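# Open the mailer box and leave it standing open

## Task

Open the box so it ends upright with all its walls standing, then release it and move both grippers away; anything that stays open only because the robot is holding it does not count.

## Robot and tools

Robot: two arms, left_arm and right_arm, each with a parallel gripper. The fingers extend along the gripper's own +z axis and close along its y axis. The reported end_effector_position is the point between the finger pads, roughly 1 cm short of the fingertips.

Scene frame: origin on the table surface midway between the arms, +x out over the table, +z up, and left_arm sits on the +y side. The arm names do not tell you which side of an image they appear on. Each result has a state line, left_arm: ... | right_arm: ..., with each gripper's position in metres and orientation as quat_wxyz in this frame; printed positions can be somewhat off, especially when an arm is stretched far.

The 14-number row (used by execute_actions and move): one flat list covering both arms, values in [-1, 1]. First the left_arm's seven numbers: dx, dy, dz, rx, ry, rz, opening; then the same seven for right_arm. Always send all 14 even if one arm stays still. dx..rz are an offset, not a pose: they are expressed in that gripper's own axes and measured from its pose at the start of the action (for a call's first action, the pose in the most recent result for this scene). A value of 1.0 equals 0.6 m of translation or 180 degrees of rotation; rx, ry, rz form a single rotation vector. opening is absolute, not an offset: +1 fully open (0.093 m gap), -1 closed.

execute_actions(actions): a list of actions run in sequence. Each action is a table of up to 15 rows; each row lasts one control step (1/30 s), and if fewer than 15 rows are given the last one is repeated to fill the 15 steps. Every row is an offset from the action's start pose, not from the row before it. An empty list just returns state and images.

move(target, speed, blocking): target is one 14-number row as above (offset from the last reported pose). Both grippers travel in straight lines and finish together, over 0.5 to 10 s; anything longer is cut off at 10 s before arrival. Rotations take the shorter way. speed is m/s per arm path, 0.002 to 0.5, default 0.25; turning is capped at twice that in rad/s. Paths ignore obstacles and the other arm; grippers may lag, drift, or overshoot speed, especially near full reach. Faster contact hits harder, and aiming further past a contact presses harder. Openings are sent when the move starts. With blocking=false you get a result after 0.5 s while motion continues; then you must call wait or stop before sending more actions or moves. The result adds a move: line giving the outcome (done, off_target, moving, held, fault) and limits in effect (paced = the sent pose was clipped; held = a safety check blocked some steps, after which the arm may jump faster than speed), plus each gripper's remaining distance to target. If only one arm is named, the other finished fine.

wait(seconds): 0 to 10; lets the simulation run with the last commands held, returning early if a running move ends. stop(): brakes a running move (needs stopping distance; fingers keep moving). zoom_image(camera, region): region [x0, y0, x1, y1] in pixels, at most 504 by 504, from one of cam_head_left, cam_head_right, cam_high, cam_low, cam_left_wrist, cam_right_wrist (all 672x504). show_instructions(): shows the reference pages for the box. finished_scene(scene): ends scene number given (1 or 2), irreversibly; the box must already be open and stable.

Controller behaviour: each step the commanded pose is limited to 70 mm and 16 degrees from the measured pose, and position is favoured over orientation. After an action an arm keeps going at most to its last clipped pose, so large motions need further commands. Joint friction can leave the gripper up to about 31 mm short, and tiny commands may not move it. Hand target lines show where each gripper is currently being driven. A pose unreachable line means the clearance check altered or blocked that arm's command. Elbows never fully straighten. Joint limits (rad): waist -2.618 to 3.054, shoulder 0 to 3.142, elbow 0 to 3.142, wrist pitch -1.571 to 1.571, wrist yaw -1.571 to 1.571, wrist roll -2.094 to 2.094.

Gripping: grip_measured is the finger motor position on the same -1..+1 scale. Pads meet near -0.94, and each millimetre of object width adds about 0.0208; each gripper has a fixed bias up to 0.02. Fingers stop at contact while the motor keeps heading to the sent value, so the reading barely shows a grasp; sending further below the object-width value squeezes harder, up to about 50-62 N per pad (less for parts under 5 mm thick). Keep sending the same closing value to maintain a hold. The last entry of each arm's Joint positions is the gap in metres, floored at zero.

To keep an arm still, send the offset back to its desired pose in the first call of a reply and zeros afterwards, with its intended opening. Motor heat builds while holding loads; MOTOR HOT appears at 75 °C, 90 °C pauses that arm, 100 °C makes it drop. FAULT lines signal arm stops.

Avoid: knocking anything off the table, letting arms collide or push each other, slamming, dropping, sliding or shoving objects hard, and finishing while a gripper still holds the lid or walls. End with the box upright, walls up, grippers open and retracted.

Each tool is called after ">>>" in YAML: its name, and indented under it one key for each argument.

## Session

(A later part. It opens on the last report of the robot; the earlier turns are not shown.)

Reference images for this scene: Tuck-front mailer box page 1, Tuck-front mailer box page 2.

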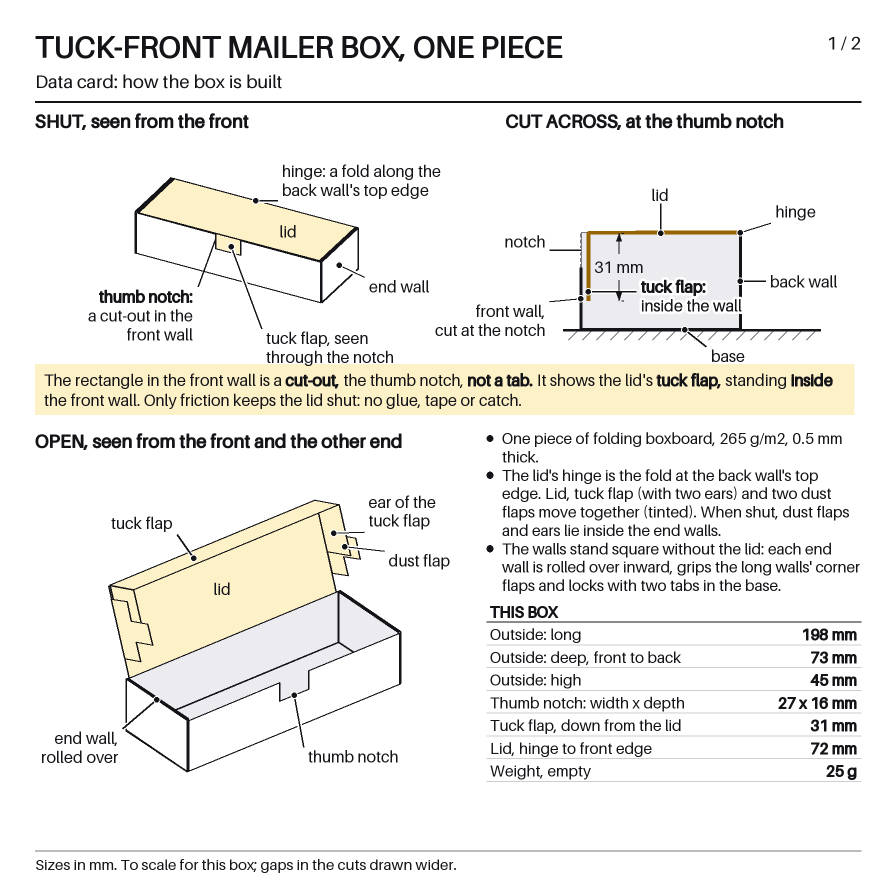

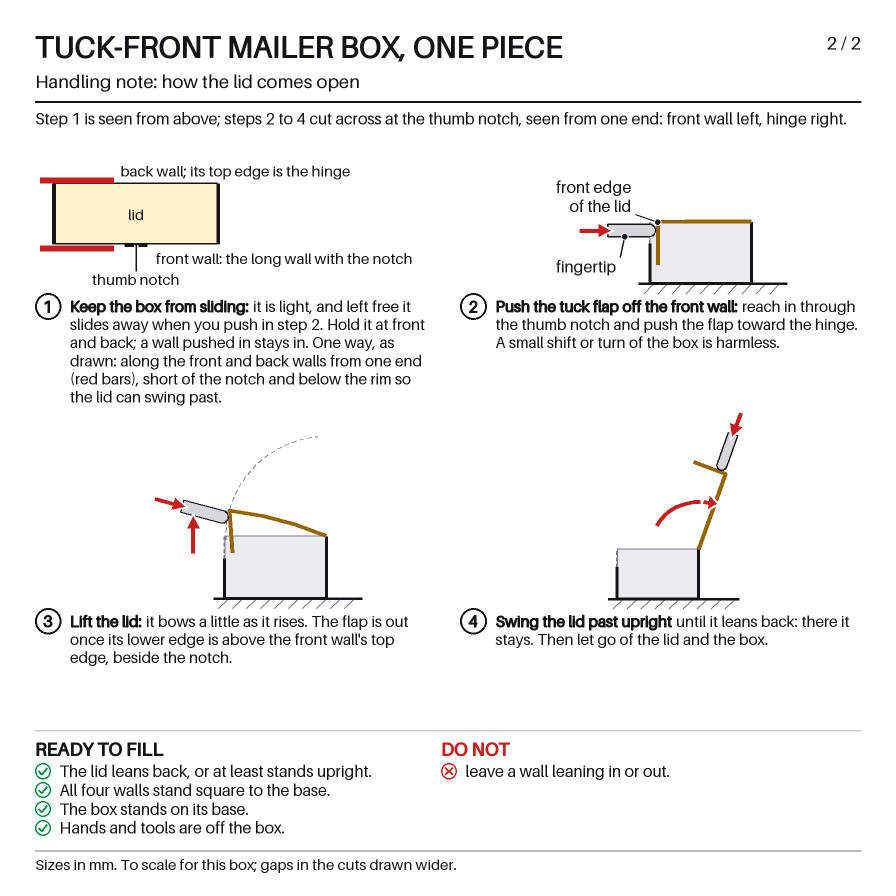

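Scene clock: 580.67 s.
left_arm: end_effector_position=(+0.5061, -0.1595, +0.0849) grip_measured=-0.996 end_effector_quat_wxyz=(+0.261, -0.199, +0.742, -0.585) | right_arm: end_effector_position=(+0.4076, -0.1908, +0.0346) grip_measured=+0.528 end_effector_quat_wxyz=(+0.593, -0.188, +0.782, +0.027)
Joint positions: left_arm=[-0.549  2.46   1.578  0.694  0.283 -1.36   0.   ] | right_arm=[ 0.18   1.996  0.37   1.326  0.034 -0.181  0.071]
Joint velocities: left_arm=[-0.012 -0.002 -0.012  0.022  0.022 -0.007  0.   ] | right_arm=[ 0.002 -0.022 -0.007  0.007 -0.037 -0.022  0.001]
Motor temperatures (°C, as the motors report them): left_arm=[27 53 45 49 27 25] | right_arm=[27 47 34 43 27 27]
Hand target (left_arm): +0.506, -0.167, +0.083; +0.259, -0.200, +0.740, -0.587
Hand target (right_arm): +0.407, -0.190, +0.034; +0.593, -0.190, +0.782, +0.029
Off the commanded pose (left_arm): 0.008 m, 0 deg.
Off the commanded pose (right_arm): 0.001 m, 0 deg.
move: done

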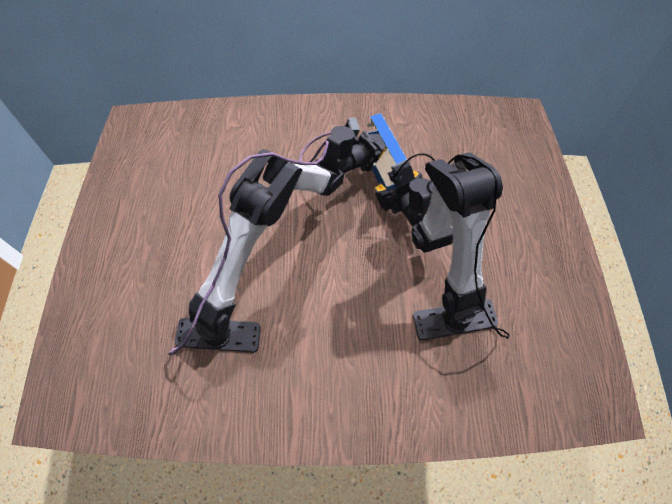

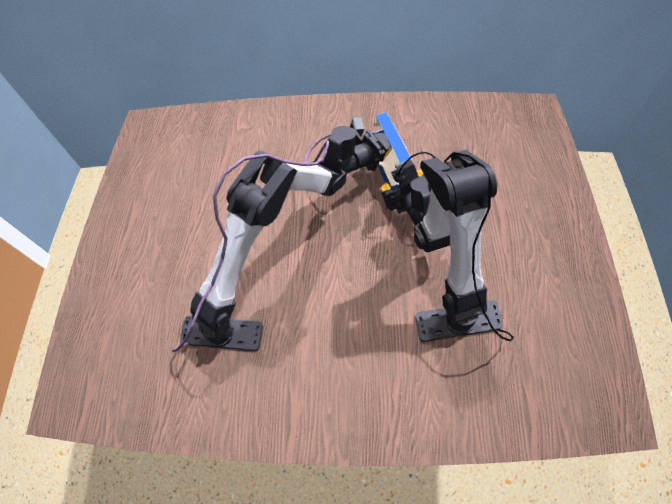

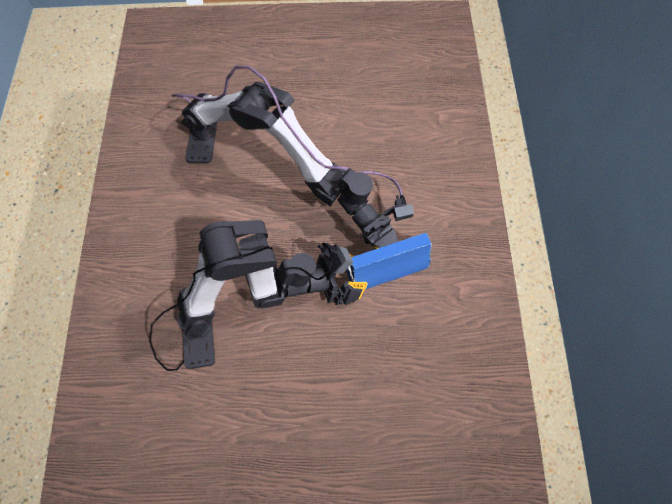

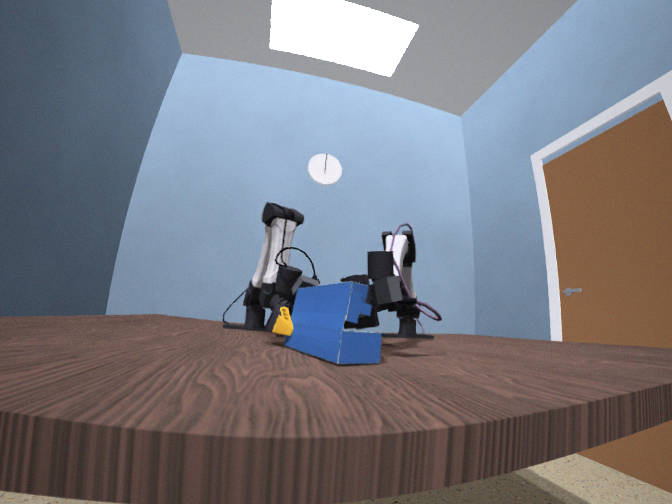

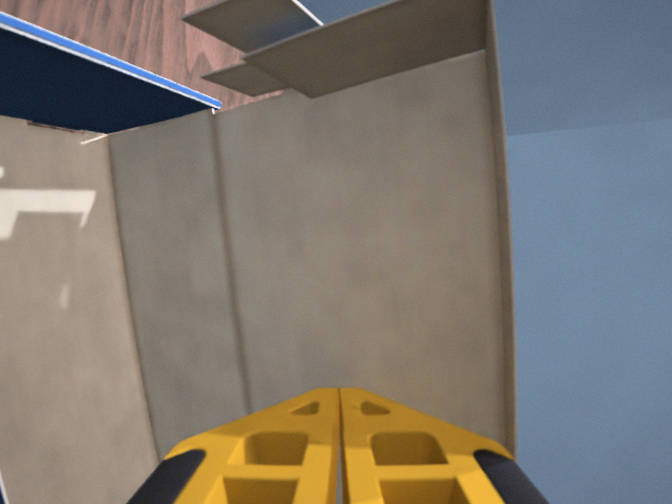

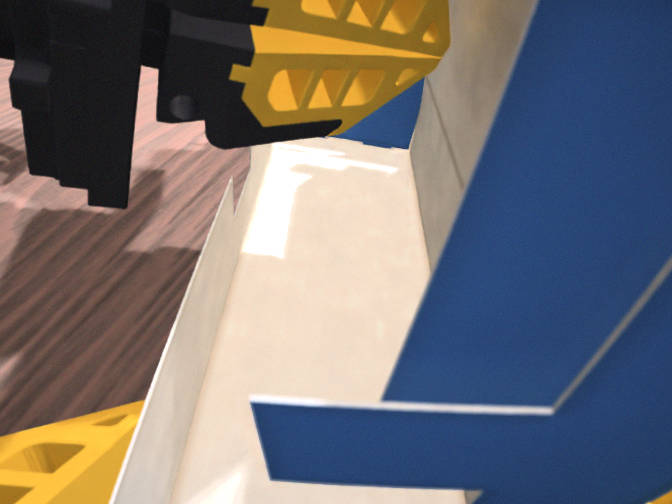

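>>> move:
  target: [0,-0.04,0.085,0,0,0,-1,0,0,0,0,0,0,0.52]
  speed: 0.05

>>> move:
  target: [0,-0.03,-0.2,0,0,0,-1,0,0,0,0,0,0,0.52]
  speed: 0.1

>>> move:
  target: [0,0,0,0,0,0,-1,0,0,0,0,0,0,0.85]

>>> move:
  target: [0,-0.03,-0.1,0,0,0,-1,-0.03,0,-0.13,0,0.05,0,0.85]
  speed: 0.1

Scene clock: 584.63 s.
left_arm: end_effector_position=(+0.5396, -0.1937, +0.1015) grip_measured=-0.996 end_effector_quat_wxyz=(+0.265, -0.202, +0.742, -0.582) | right_arm: end_effector_position=(+0.4109, -0.2003, +0.0371) grip_measured=+0.527 end_effector_quat_wxyz=(+0.598, -0.166, +0.784, +0.011)
Joint positions: left_arm=[-0.569  2.589  1.917  0.482  0.254 -1.361  0.   ] | right_arm=[ 0.173  1.996  0.37   1.337  0.078 -0.167  0.071]
Joint velocities: left_arm=[-0.012  0.017  0.022 -0.081  0.007  0.037  0.   ] | right_arm=[-0.022  0.002  0.022  0.007  0.022 -0.022 -0.001]
Motor temperatures (°C, as the motors report them): left_arm=[27 54 45 49 27 25] | right_arm=[27 47 34 44 27 27]
Hand target (left_arm): +0.537, -0.204, +0.099; +0.262, -0.199, +0.742, -0.585
Hand target (right_arm): +0.407, -0.191, +0.035; +0.593, -0.188, +0.782, +0.026
Off the commanded pose (left_arm): 0.011 m, 1 deg.
Off the commanded pose (right_arm): 0.010 m, 3 deg.
move: off_target (left_arm, right_arm)

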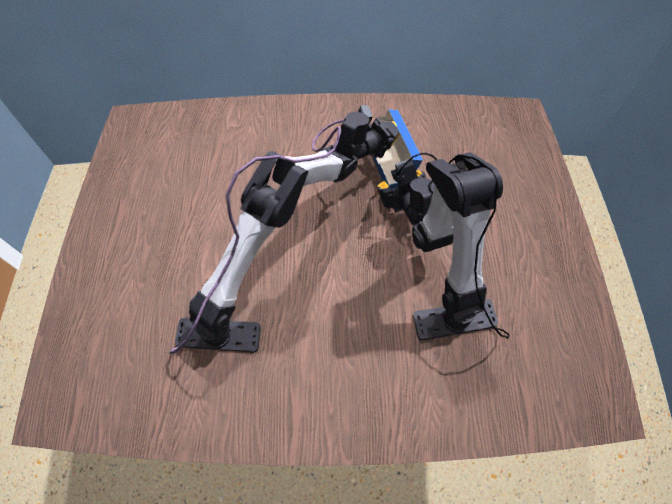

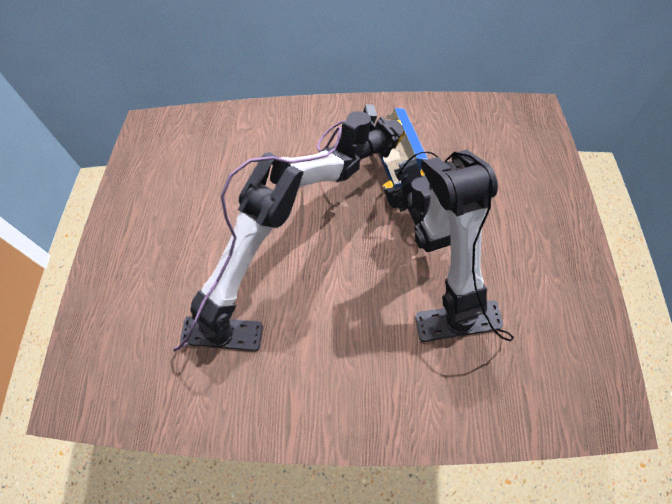

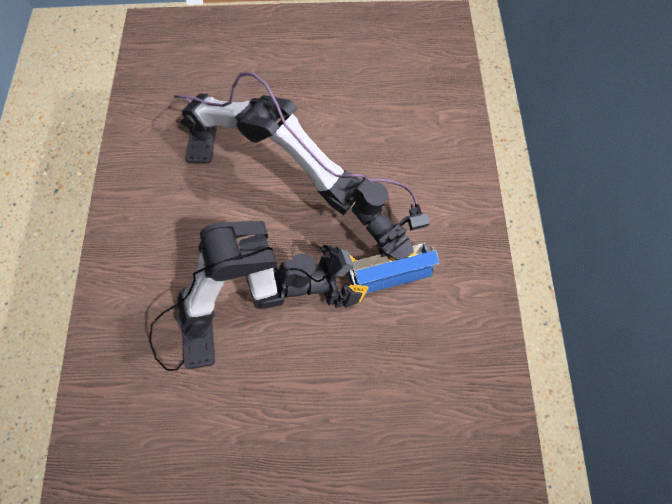

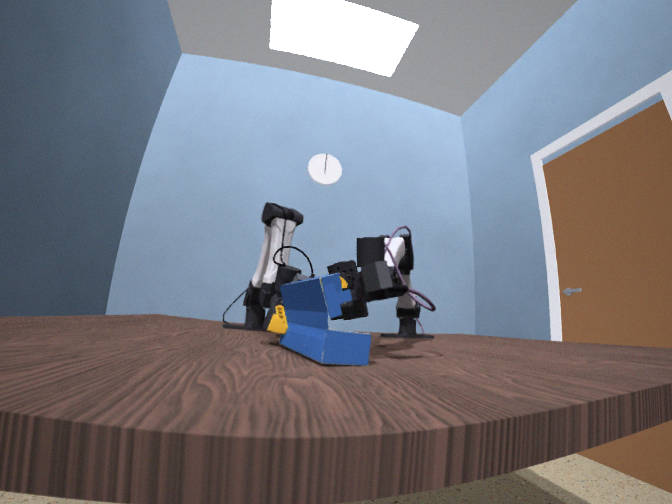

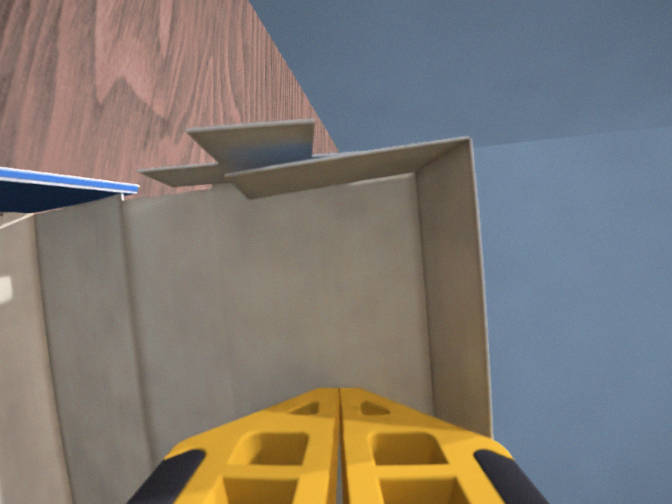

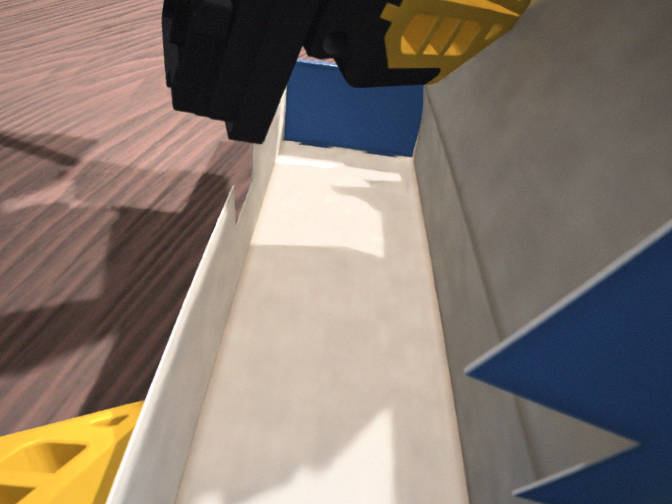

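Scene clock: 586.23 s.
left_arm: end_effector_position=(+0.4661, -0.1127, +0.1373) grip_measured=-0.996 end_effector_quat_wxyz=(+0.261, -0.204, +0.743, -0.582) | right_arm: end_effector_position=(+0.4112, -0.2016, +0.0372) grip_measured=+0.527 end_effector_quat_wxyz=(+0.598, -0.163, +0.784, +0.009)
Joint positions: left_arm=[-0.516  2.154  1.275  0.683  0.308 -1.356  0.   ] | right_arm=[ 0.173  1.996  0.37   1.337  0.085 -0.164  0.07 ]
Joint velocities: left_arm=[-0.002  0.002 -0.017  0.051 -0.037 -0.081  0.   ] | right_arm=[ 0.012  0.007 -0.002 -0.022  0.037 -0.051  0.001]
Motor temperatures (°C, as the motors report them): left_arm=[27 54 45 49 27 25] | right_arm=[27 47 34 44 27 27]
Hand target (left_arm): +0.464, -0.106, +0.140; +0.264, -0.202, +0.742, -0.582
Hand target (right_arm): +0.411, -0.200, +0.037; +0.598, -0.166, +0.784, +0.011
Off the commanded pose (left_arm): 0.007 m, 0 deg.
Off the commanded pose (right_arm): 0.001 m, 0 deg.
move: done

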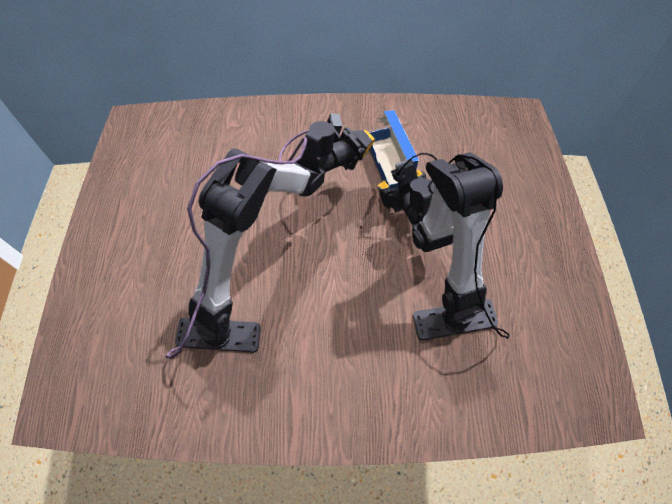

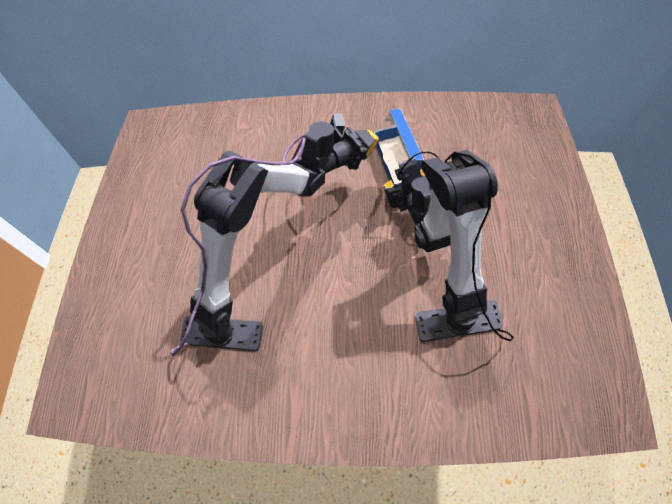

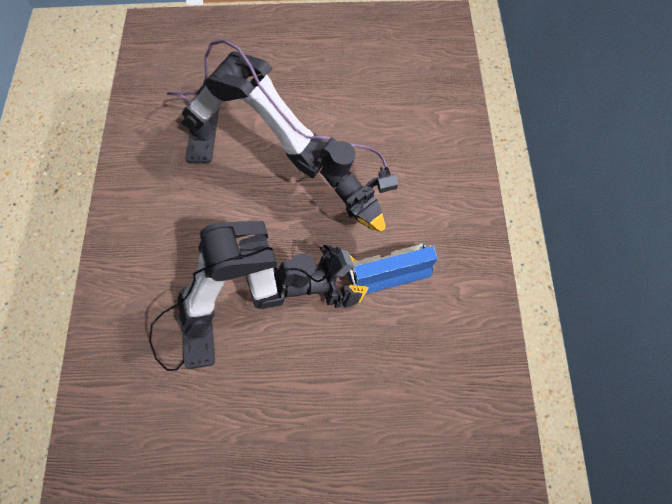

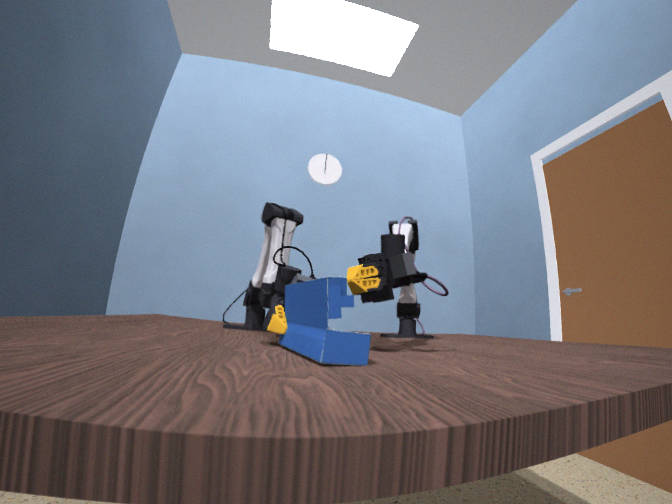

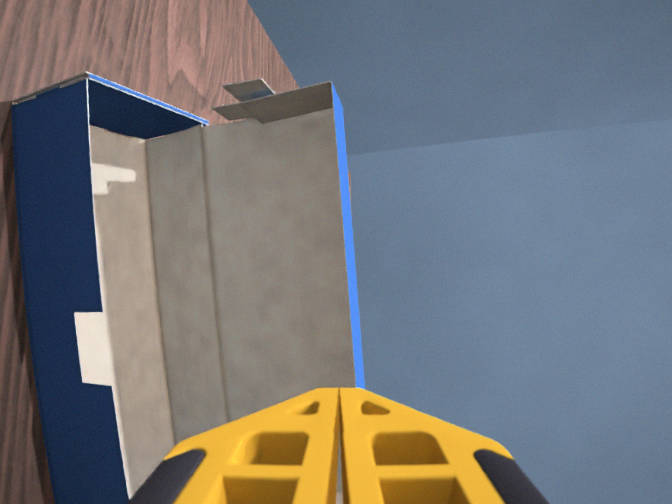

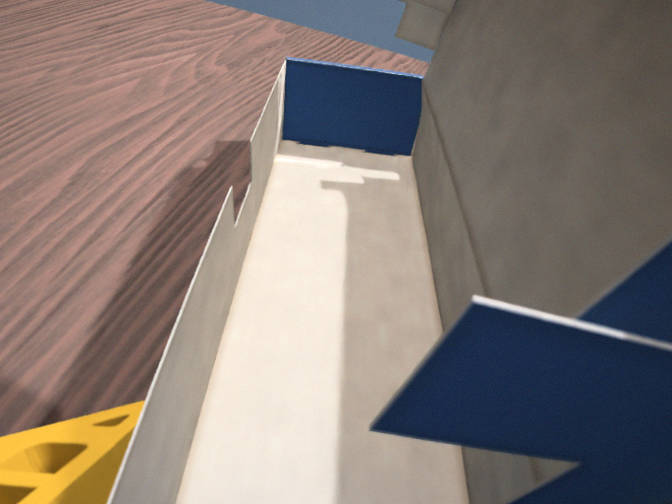

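Scene clock: 586.73 s.
left_arm: end_effector_position=(+0.4660, -0.1128, +0.1373) grip_measured=-0.996 end_effector_quat_wxyz=(+0.261, -0.204, +0.743, -0.582) | right_arm: end_effector_position=(+0.4112, -0.2016, +0.0372) grip_measured=+0.848 end_effector_quat_wxyz=(+0.598, -0.163, +0.784, +0.009)
Joint positions: left_arm=[-0.516  2.154  1.275  0.683  0.309 -1.356  0.   ] | right_arm=[ 0.173  1.996  0.37   1.337  0.085 -0.164  0.086]
Joint velocities: left_arm=[-0.007 -0.012  0.007  0.037 -0.022 -0.081  0.   ] | right_arm=[-0.017  0.002 -0.002  0.066  0.007  0.022 -0.002]
Motor temperatures (°C, as the motors report them): left_arm=[27 54 45 49 27 25] | right_arm=[27 47 34 44 27 27]
Hand target (left_arm): +0.466, -0.113, +0.137; +0.261, -0.204, +0.743, -0.582
Hand target (right_arm): +0.411, -0.202, +0.037; +0.598, -0.163, +0.784, +0.009
Off the commanded pose (left_arm): 0.000 m, 0 deg.
Off the commanded pose (right_arm): 0.000 m, 0 deg.
move: done

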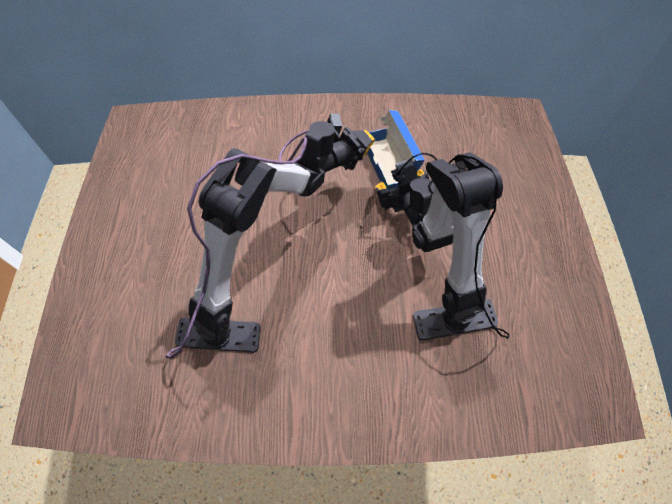

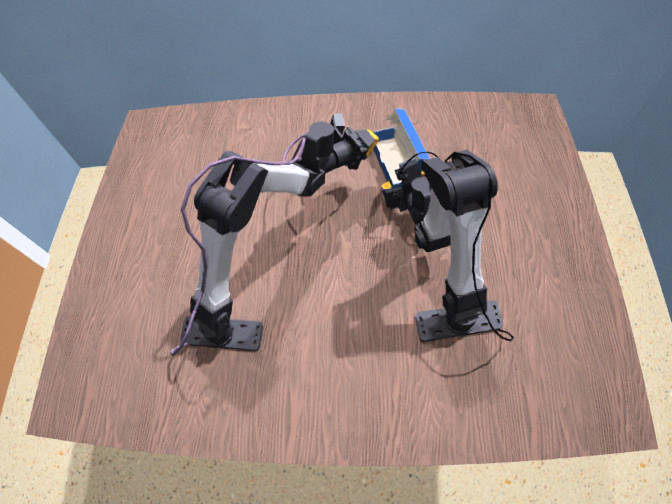

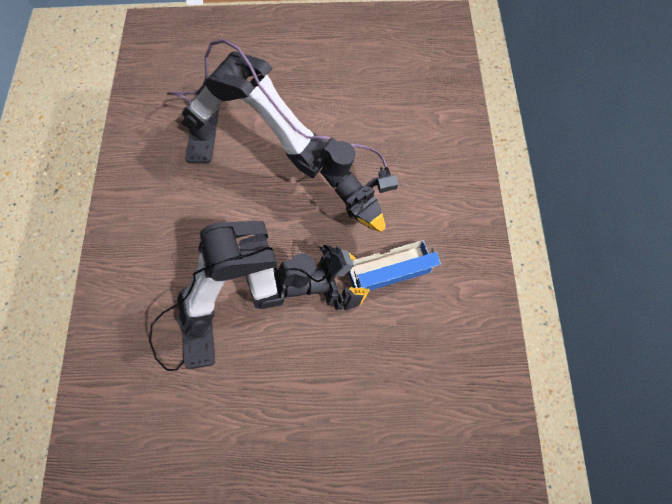

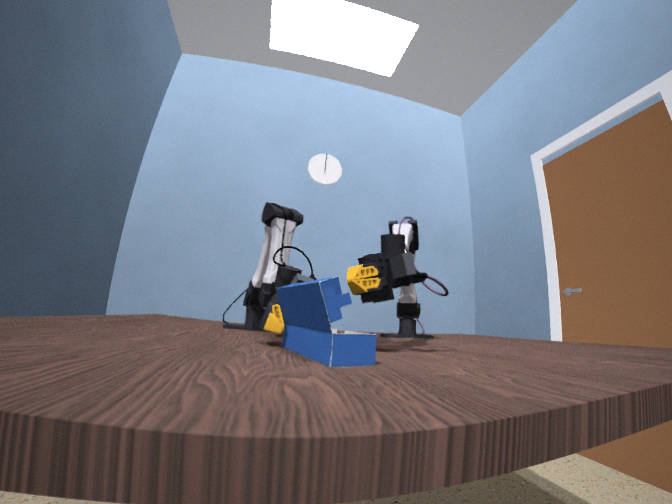

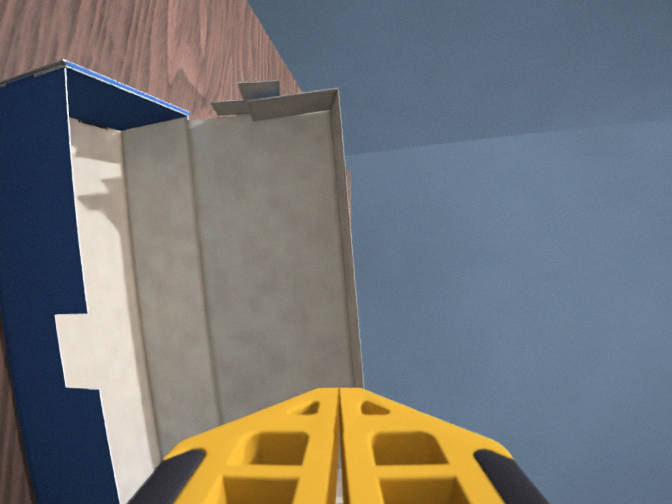

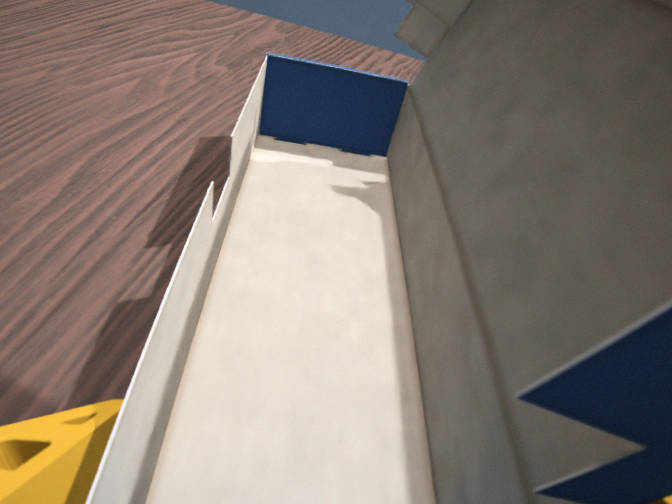

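Scene clock: 588.30 s.
left_arm: end_effector_position=(+0.4320, -0.0788, +0.1678) grip_measured=-0.996 end_effector_quat_wxyz=(+0.262, -0.203, +0.739, -0.587) | right_arm: end_effector_position=(+0.3462, -0.2153, +0.0753) grip_measured=+0.848 end_effector_quat_wxyz=(+0.535, -0.164, +0.828, -0.007)
Joint positions: left_arm=[-0.488  1.946  1.077  0.683  0.339 -1.356  0.   ] | right_arm=[ 0.234  1.338  0.237  0.652  0.17  -0.128  0.086]
Joint velocities: left_arm=[-0.007 -0.002  0.002  0.051  0.051 -0.007  0.   ] | right_arm=[-0.007 -0.002 -0.007 -0.037 -0.051  0.007 -0.001]
Motor temperatures (°C, as the motors report them): left_arm=[27 54 45 49 27 25] | right_arm=[27 47 34 44 27 27]
Hand target (left_arm): +0.429, -0.071, +0.165; +0.261, -0.204, +0.743, -0.582
Hand target (right_arm): +0.343, -0.214, +0.076; +0.535, -0.163, +0.829, -0.004
Off the commanded pose (left_arm): 0.008 m, 1 deg.
Off the commanded pose (right_arm): 0.004 m, 0 deg.
move: done

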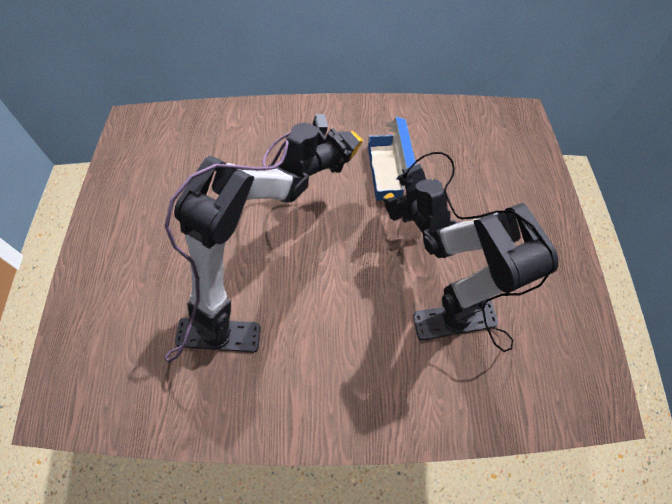

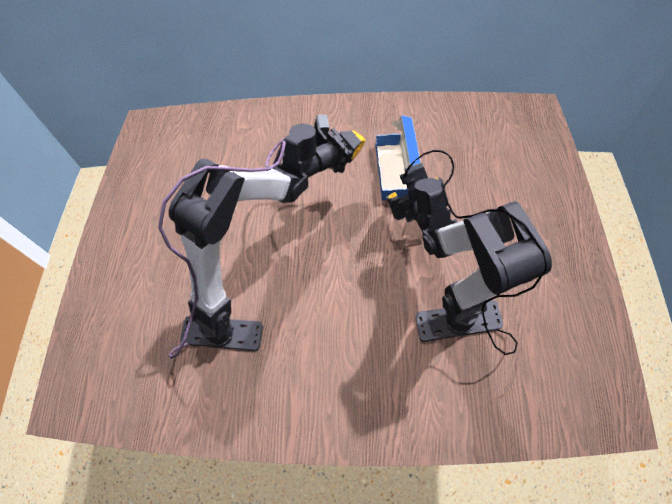

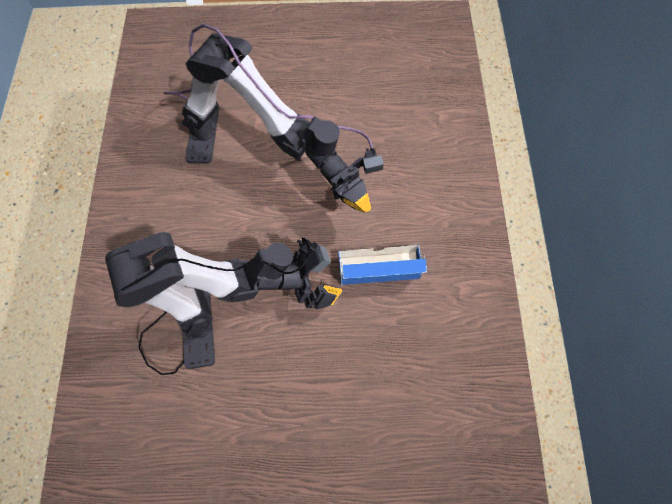

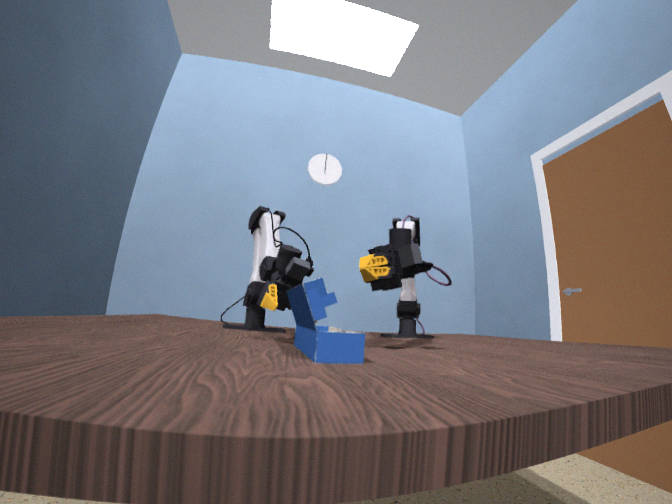

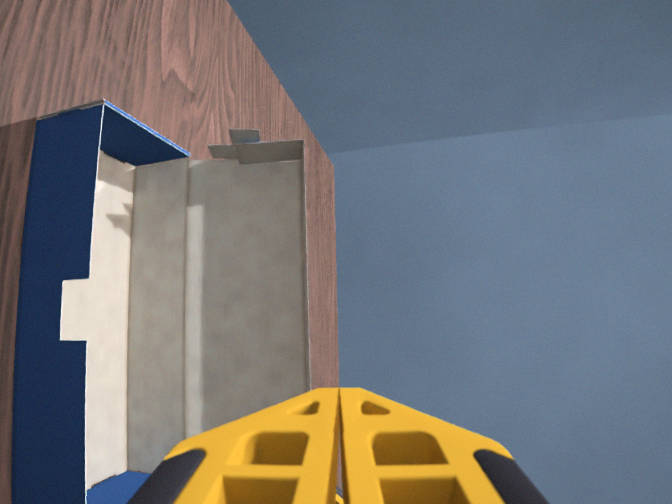

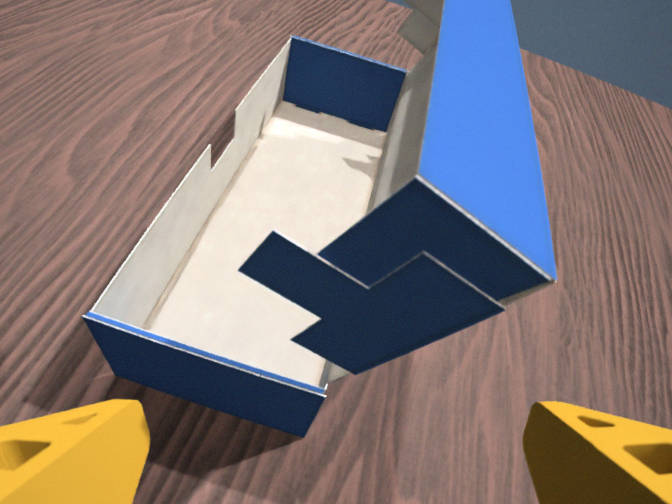

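The lid leans back and the arms are clear.

>>> finished_scene:
  scene: 2

The scene is finished: the task was done.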